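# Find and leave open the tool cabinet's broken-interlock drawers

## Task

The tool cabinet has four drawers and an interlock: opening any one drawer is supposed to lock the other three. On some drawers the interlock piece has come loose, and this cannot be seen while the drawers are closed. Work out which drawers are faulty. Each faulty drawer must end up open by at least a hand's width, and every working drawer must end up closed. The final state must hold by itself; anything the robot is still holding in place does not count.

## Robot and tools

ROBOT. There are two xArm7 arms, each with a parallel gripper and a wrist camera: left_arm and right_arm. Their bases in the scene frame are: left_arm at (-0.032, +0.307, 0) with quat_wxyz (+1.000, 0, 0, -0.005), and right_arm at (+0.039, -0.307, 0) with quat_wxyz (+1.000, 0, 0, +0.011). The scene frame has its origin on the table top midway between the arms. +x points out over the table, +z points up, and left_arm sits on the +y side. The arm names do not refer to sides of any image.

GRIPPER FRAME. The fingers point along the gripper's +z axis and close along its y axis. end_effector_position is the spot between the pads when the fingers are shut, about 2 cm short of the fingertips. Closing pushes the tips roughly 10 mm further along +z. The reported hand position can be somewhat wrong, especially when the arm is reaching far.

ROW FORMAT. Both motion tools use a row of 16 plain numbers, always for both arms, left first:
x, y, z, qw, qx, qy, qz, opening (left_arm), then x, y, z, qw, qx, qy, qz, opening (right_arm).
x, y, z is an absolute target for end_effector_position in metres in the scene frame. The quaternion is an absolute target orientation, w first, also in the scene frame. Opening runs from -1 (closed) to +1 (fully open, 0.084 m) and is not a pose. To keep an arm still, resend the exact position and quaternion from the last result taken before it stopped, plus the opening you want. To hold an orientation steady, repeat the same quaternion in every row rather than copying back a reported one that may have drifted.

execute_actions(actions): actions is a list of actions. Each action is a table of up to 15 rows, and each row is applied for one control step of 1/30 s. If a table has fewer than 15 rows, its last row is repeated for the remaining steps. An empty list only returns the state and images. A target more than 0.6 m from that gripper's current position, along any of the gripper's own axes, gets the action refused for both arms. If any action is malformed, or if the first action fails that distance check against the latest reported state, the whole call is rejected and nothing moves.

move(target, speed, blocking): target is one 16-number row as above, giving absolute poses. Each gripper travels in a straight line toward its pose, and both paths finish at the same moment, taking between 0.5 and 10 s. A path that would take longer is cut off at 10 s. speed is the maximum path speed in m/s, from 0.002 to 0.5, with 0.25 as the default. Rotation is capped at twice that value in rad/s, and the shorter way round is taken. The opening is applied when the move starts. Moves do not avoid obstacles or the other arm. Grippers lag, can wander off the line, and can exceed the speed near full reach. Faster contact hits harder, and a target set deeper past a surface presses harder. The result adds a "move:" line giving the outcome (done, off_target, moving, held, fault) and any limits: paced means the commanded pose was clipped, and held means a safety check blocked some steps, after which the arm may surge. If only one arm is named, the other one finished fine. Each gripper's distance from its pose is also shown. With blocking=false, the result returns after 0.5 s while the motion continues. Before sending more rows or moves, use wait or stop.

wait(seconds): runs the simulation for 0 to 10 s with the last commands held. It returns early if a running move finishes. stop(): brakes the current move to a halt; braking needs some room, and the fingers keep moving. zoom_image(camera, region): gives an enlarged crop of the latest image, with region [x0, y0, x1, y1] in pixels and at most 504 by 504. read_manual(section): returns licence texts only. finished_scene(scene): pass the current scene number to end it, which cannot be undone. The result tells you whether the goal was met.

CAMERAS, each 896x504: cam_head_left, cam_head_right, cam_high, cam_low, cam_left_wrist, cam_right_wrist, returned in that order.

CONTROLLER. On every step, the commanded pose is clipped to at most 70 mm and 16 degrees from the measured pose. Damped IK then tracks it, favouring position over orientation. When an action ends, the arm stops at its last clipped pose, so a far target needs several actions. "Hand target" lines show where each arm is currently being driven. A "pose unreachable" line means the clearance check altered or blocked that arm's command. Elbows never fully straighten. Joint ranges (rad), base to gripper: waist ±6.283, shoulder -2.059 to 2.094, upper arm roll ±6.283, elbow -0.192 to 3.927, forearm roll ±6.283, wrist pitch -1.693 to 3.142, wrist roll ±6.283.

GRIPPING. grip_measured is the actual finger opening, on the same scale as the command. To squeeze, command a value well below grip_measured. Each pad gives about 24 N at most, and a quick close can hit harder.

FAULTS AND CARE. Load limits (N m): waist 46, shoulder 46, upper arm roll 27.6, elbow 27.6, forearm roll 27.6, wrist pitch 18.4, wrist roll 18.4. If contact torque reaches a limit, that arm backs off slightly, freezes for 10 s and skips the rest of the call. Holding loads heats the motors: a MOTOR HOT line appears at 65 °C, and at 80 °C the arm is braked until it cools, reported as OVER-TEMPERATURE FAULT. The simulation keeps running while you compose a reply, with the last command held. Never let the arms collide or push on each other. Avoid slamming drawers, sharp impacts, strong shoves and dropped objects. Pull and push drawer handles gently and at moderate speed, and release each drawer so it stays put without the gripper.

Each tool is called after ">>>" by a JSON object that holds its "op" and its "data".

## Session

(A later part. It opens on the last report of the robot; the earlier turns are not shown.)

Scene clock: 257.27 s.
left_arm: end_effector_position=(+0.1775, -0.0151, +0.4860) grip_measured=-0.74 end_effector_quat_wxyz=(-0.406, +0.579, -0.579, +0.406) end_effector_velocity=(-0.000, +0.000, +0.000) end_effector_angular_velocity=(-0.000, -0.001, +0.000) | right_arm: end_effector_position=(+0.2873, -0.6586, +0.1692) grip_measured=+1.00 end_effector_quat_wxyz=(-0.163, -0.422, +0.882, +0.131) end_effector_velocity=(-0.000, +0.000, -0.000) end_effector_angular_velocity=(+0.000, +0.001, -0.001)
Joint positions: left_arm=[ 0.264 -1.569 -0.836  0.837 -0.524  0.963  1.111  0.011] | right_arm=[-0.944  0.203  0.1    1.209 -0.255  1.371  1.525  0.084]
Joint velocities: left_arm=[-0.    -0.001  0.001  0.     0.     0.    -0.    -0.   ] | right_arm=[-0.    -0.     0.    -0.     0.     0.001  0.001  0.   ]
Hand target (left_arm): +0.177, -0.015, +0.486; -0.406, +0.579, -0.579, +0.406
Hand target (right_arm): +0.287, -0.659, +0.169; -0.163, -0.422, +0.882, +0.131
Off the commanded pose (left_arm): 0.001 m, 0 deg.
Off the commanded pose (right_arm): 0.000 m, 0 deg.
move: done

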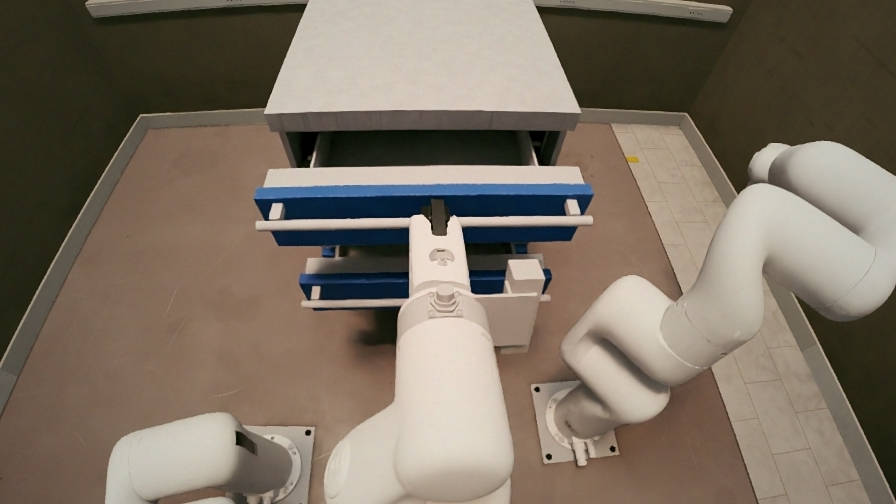

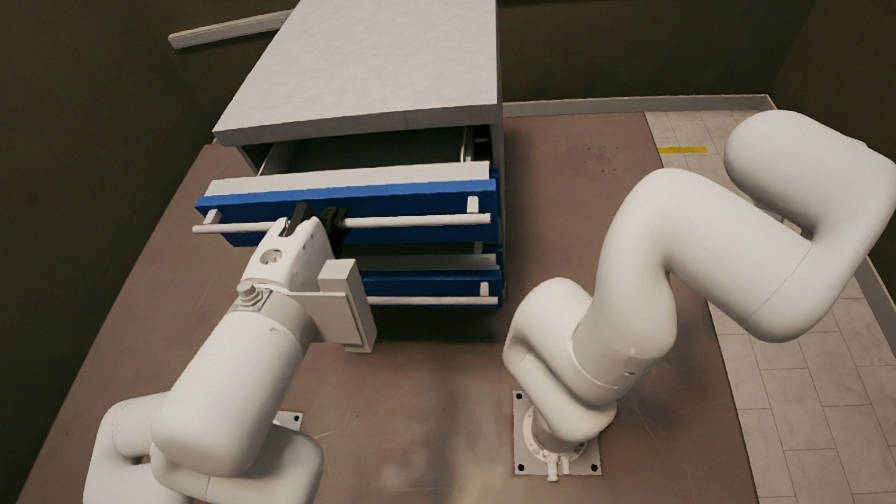

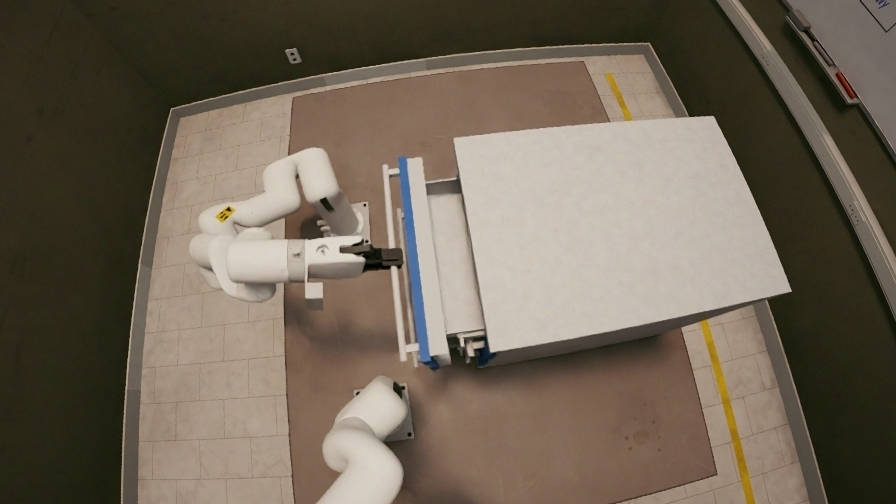

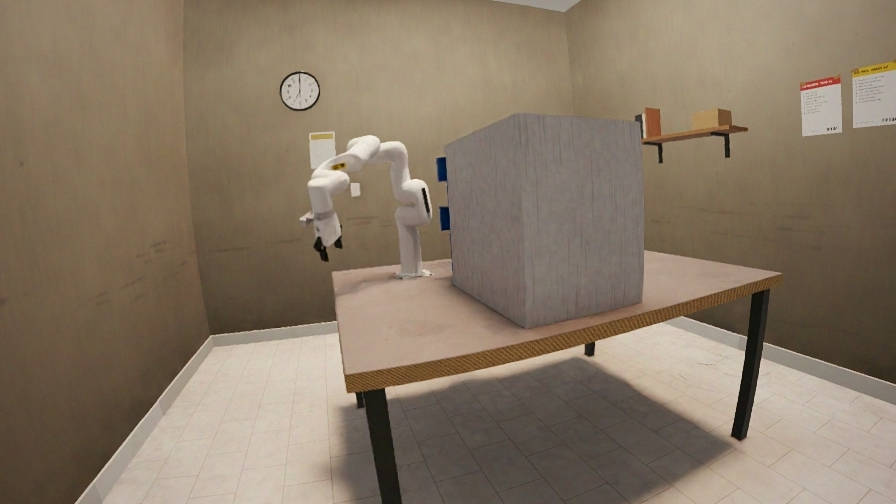

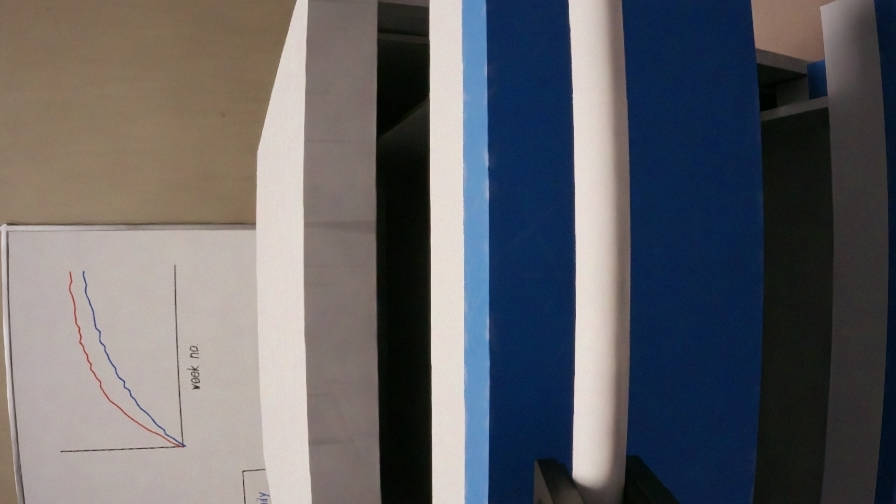

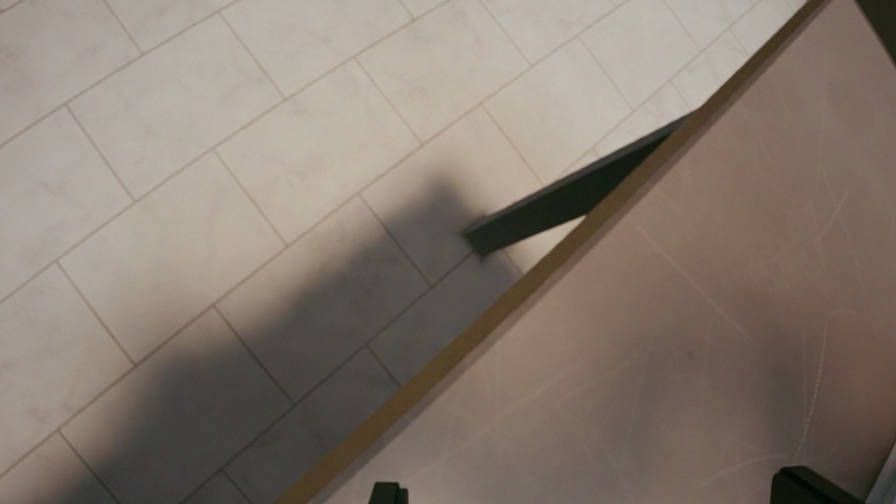

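D1 is broken (dark gap under pin, thin wall), which also confirms D2's contrast. Release and retreat.

>>> {"op": "execute_actions", "data": {"actions": [[[0.177,-0.015,0.486,0.406,-0.579,0.579,-0.406,0.2,0.2873,-0.6586,0.1692,-0.163,-0.422,0.882,0.131,1]]]}}

>>> {"op": "move", "data": {"target": [0.135,-0.015,0.501,0.406,-0.579,0.579,-0.406,0.2,0.2873,-0.6586,0.1692,-0.163,-0.422,0.882,0.131,1], "speed": 0.09}}

Scene clock: 263.97 s.
left_arm: end_effector_position=(+0.1769, -0.0150, +0.4863) grip_measured=+0.19 end_effector_quat_wxyz=(-0.406, +0.579, -0.579, +0.406) end_effector_velocity=(+0.001, -0.000, -0.003) end_effector_angular_velocity=(+0.003, +0.006, +0.001) | right_arm: end_effector_position=(+0.2873, -0.6586, +0.1692) grip_measured=+1.00 end_effector_quat_wxyz=(-0.163, -0.422, +0.882, +0.131) end_effector_velocity=(+0.000, +0.000, +0.000) end_effector_angular_velocity=(+0.001, +0.000, +0.001)
Joint positions: left_arm=[ 0.262 -1.57  -0.835  0.837 -0.522  0.963  1.11   0.052] | right_arm=[-0.944  0.203  0.1    1.209 -0.255  1.371  1.525  0.084]
Joint velocities: left_arm=[-0.     0.001 -0.004 -0.001 -0.001  0.003 -0.     0.   ] | right_arm=[ 0.001  0.     0.     0.     0.     0.001 -0.    -0.   ]
Hand target (left_arm): +0.177, -0.015, +0.486; -0.406, +0.579, -0.579, +0.406
Hand target (right_arm): +0.287, -0.659, +0.169; -0.163, -0.422, +0.882, +0.131
Off the commanded pose (left_arm): 0.000 m, 0 deg.
Off the commanded pose (right_arm): 0.000 m, 0 deg.

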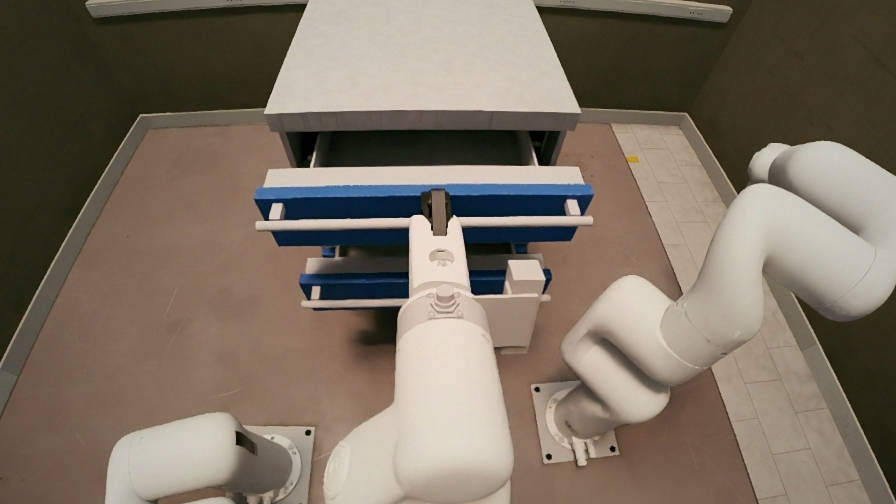

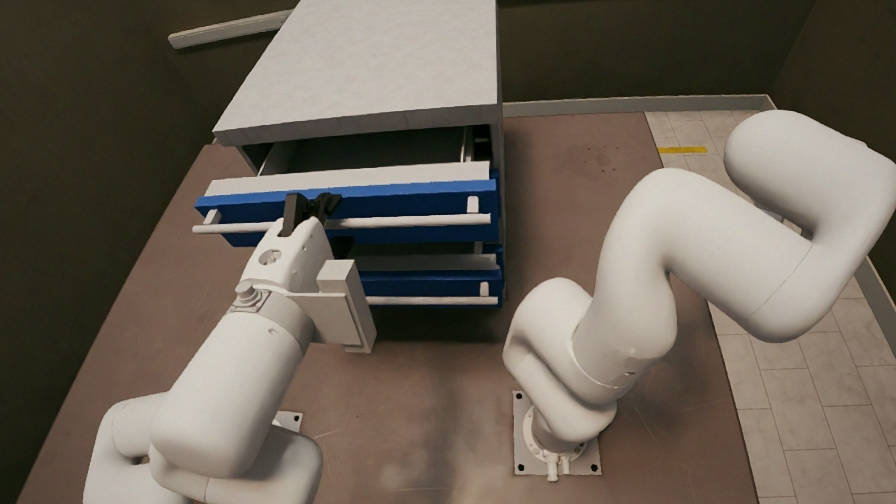

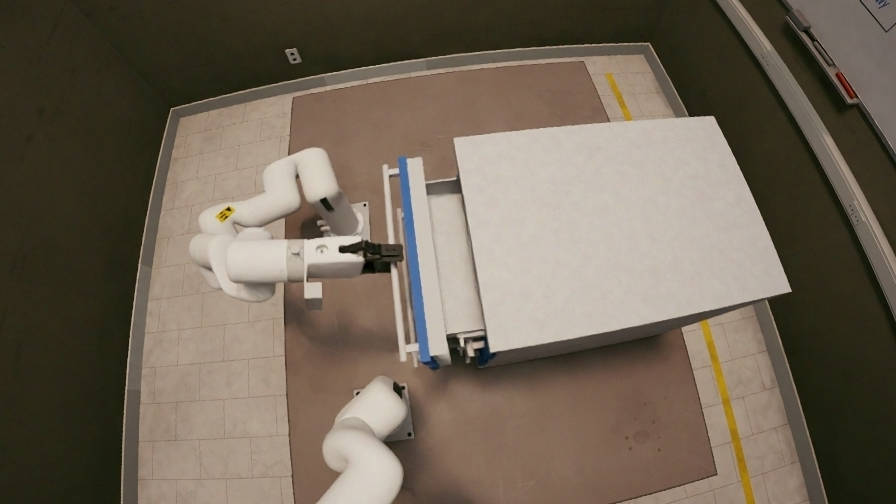

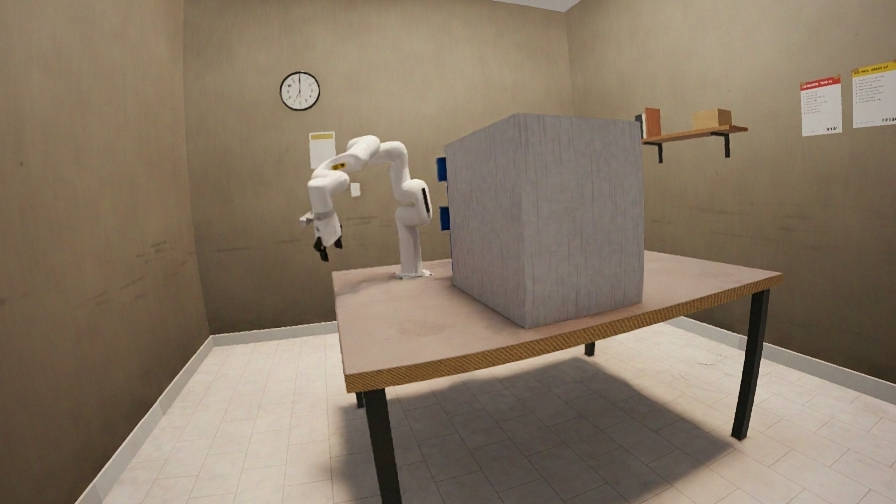

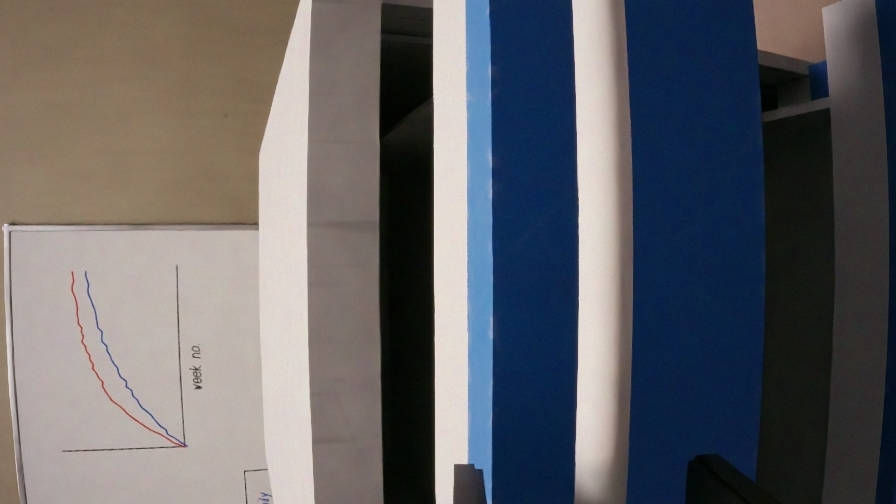

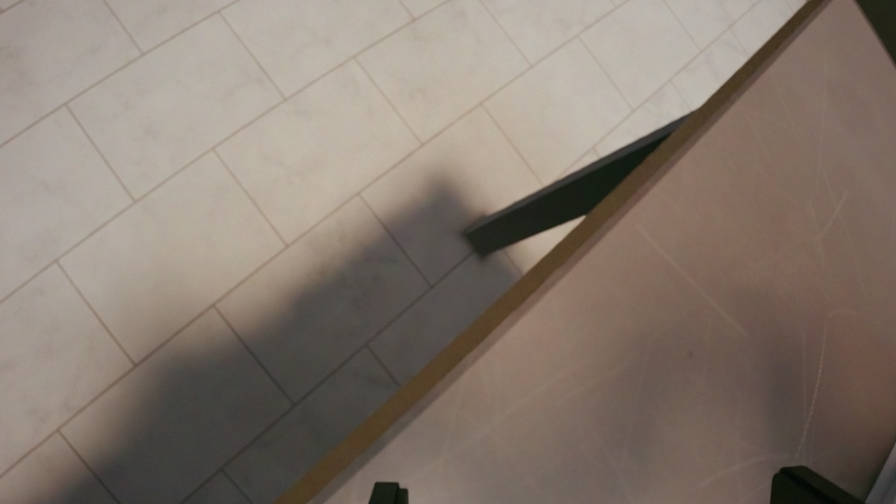

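Scene clock: 264.77 s.
left_arm: end_effector_position=(+0.1355, -0.0149, +0.5006) grip_measured=+0.19 end_effector_quat_wxyz=(-0.406, +0.579, -0.579, +0.405) end_effector_velocity=(+0.001, +0.001, -0.001) end_effector_angular_velocity=(+0.000, +0.004, +0.004) | right_arm: end_effector_position=(+0.2873, -0.6586, +0.1692) grip_measured=+1.00 end_effector_quat_wxyz=(-0.163, -0.422, +0.882, +0.131) end_effector_velocity=(+0.001, +0.000, +0.000) end_effector_angular_velocity=(-0.000, -0.000, +0.002)
Joint positions: left_arm=[ 0.221 -1.605 -0.784  0.9   -0.473  1.086  1.084  0.052] | right_arm=[-0.944  0.203  0.1    1.209 -0.255  1.371  1.525  0.084]
Joint velocities: left_arm=[ 0.002  0.001 -0.    -0.001  0.001  0.003 -0.001 -0.   ] | right_arm=[ 0.002 -0.     0.     0.     0.     0.     0.    -0.   ]
Hand target (left_arm): +0.135, -0.015, +0.501; -0.406, +0.579, -0.579, +0.406
Hand target (right_arm): +0.287, -0.659, +0.169; -0.163, -0.422, +0.882, +0.131
Off the commanded pose (left_arm): 0.001 m, 0 deg.
Off the commanded pose (right_arm): 0.000 m, 0 deg.
move: done

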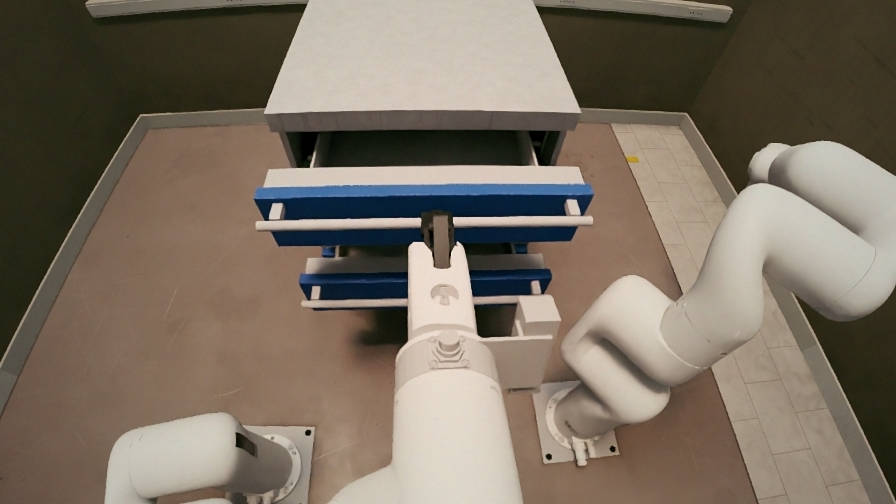

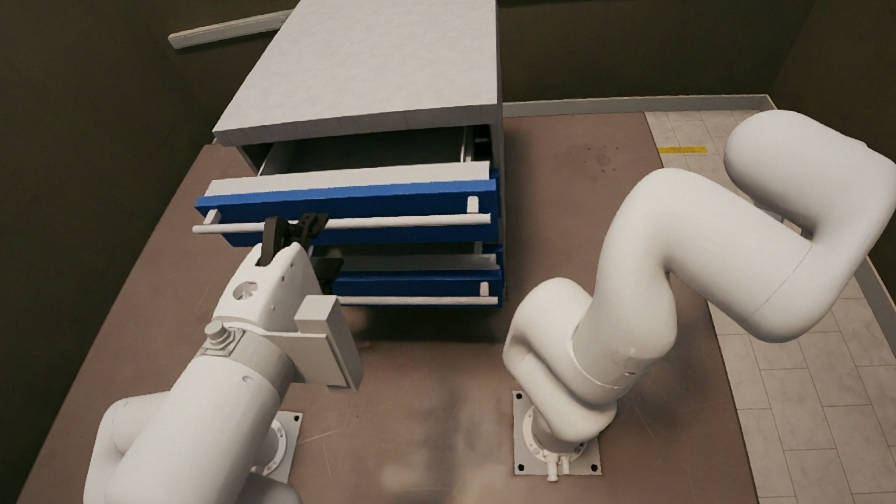

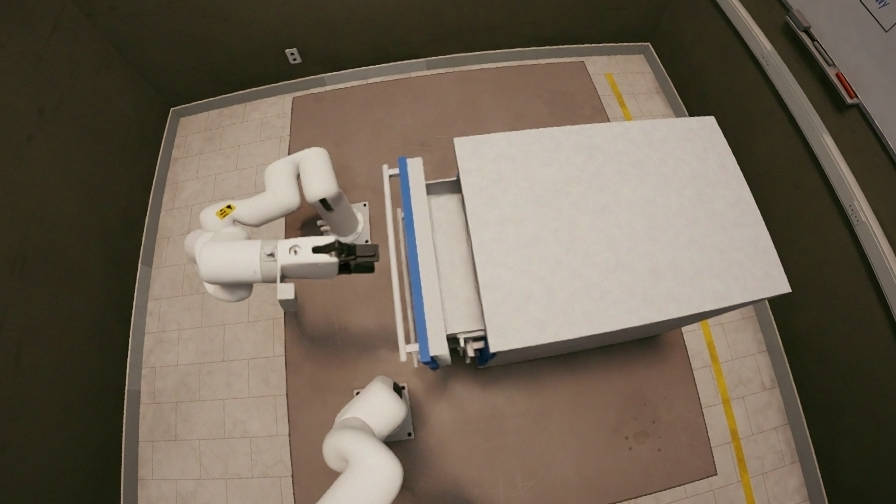

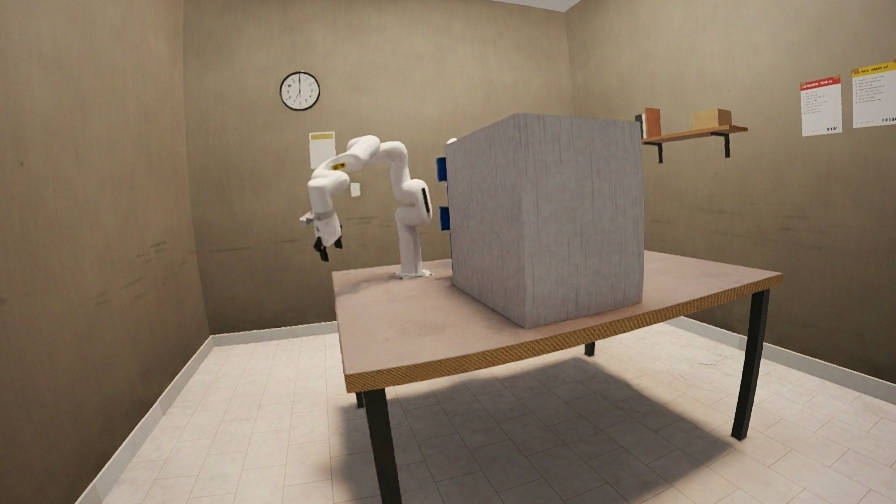

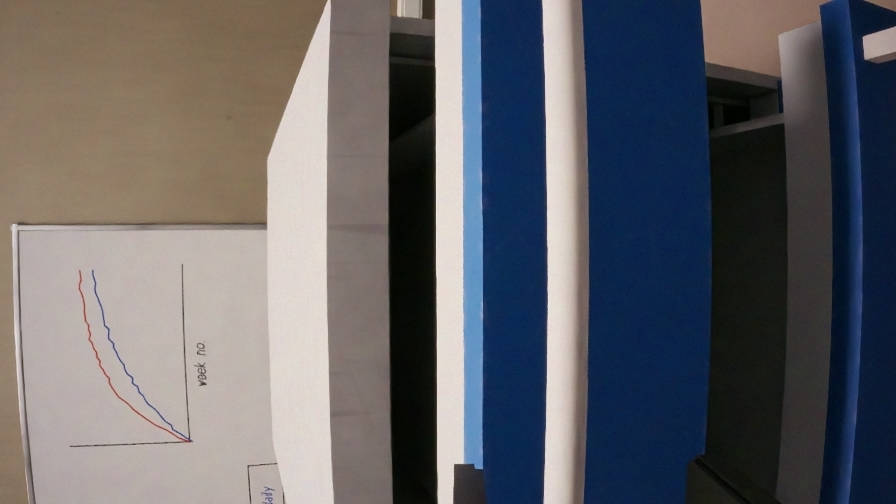

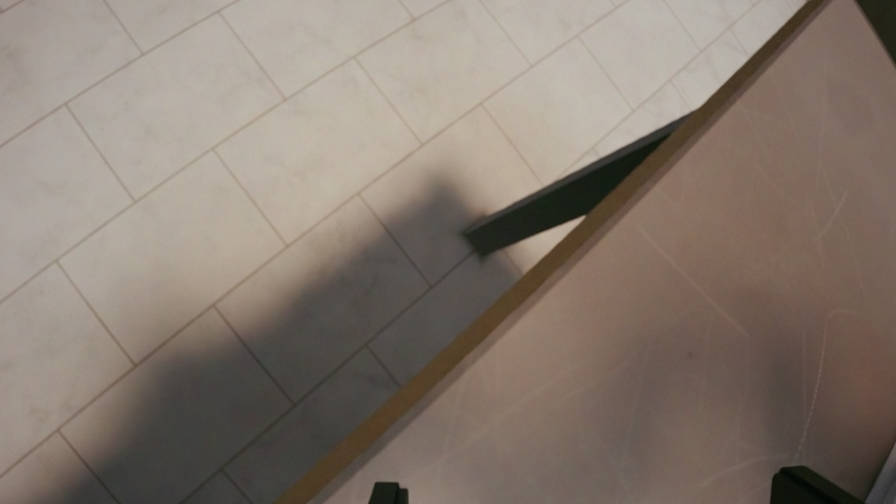

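>>> {"op": "finished_scene", "data": {"scene": 2}}

The scene is finished: the task was done.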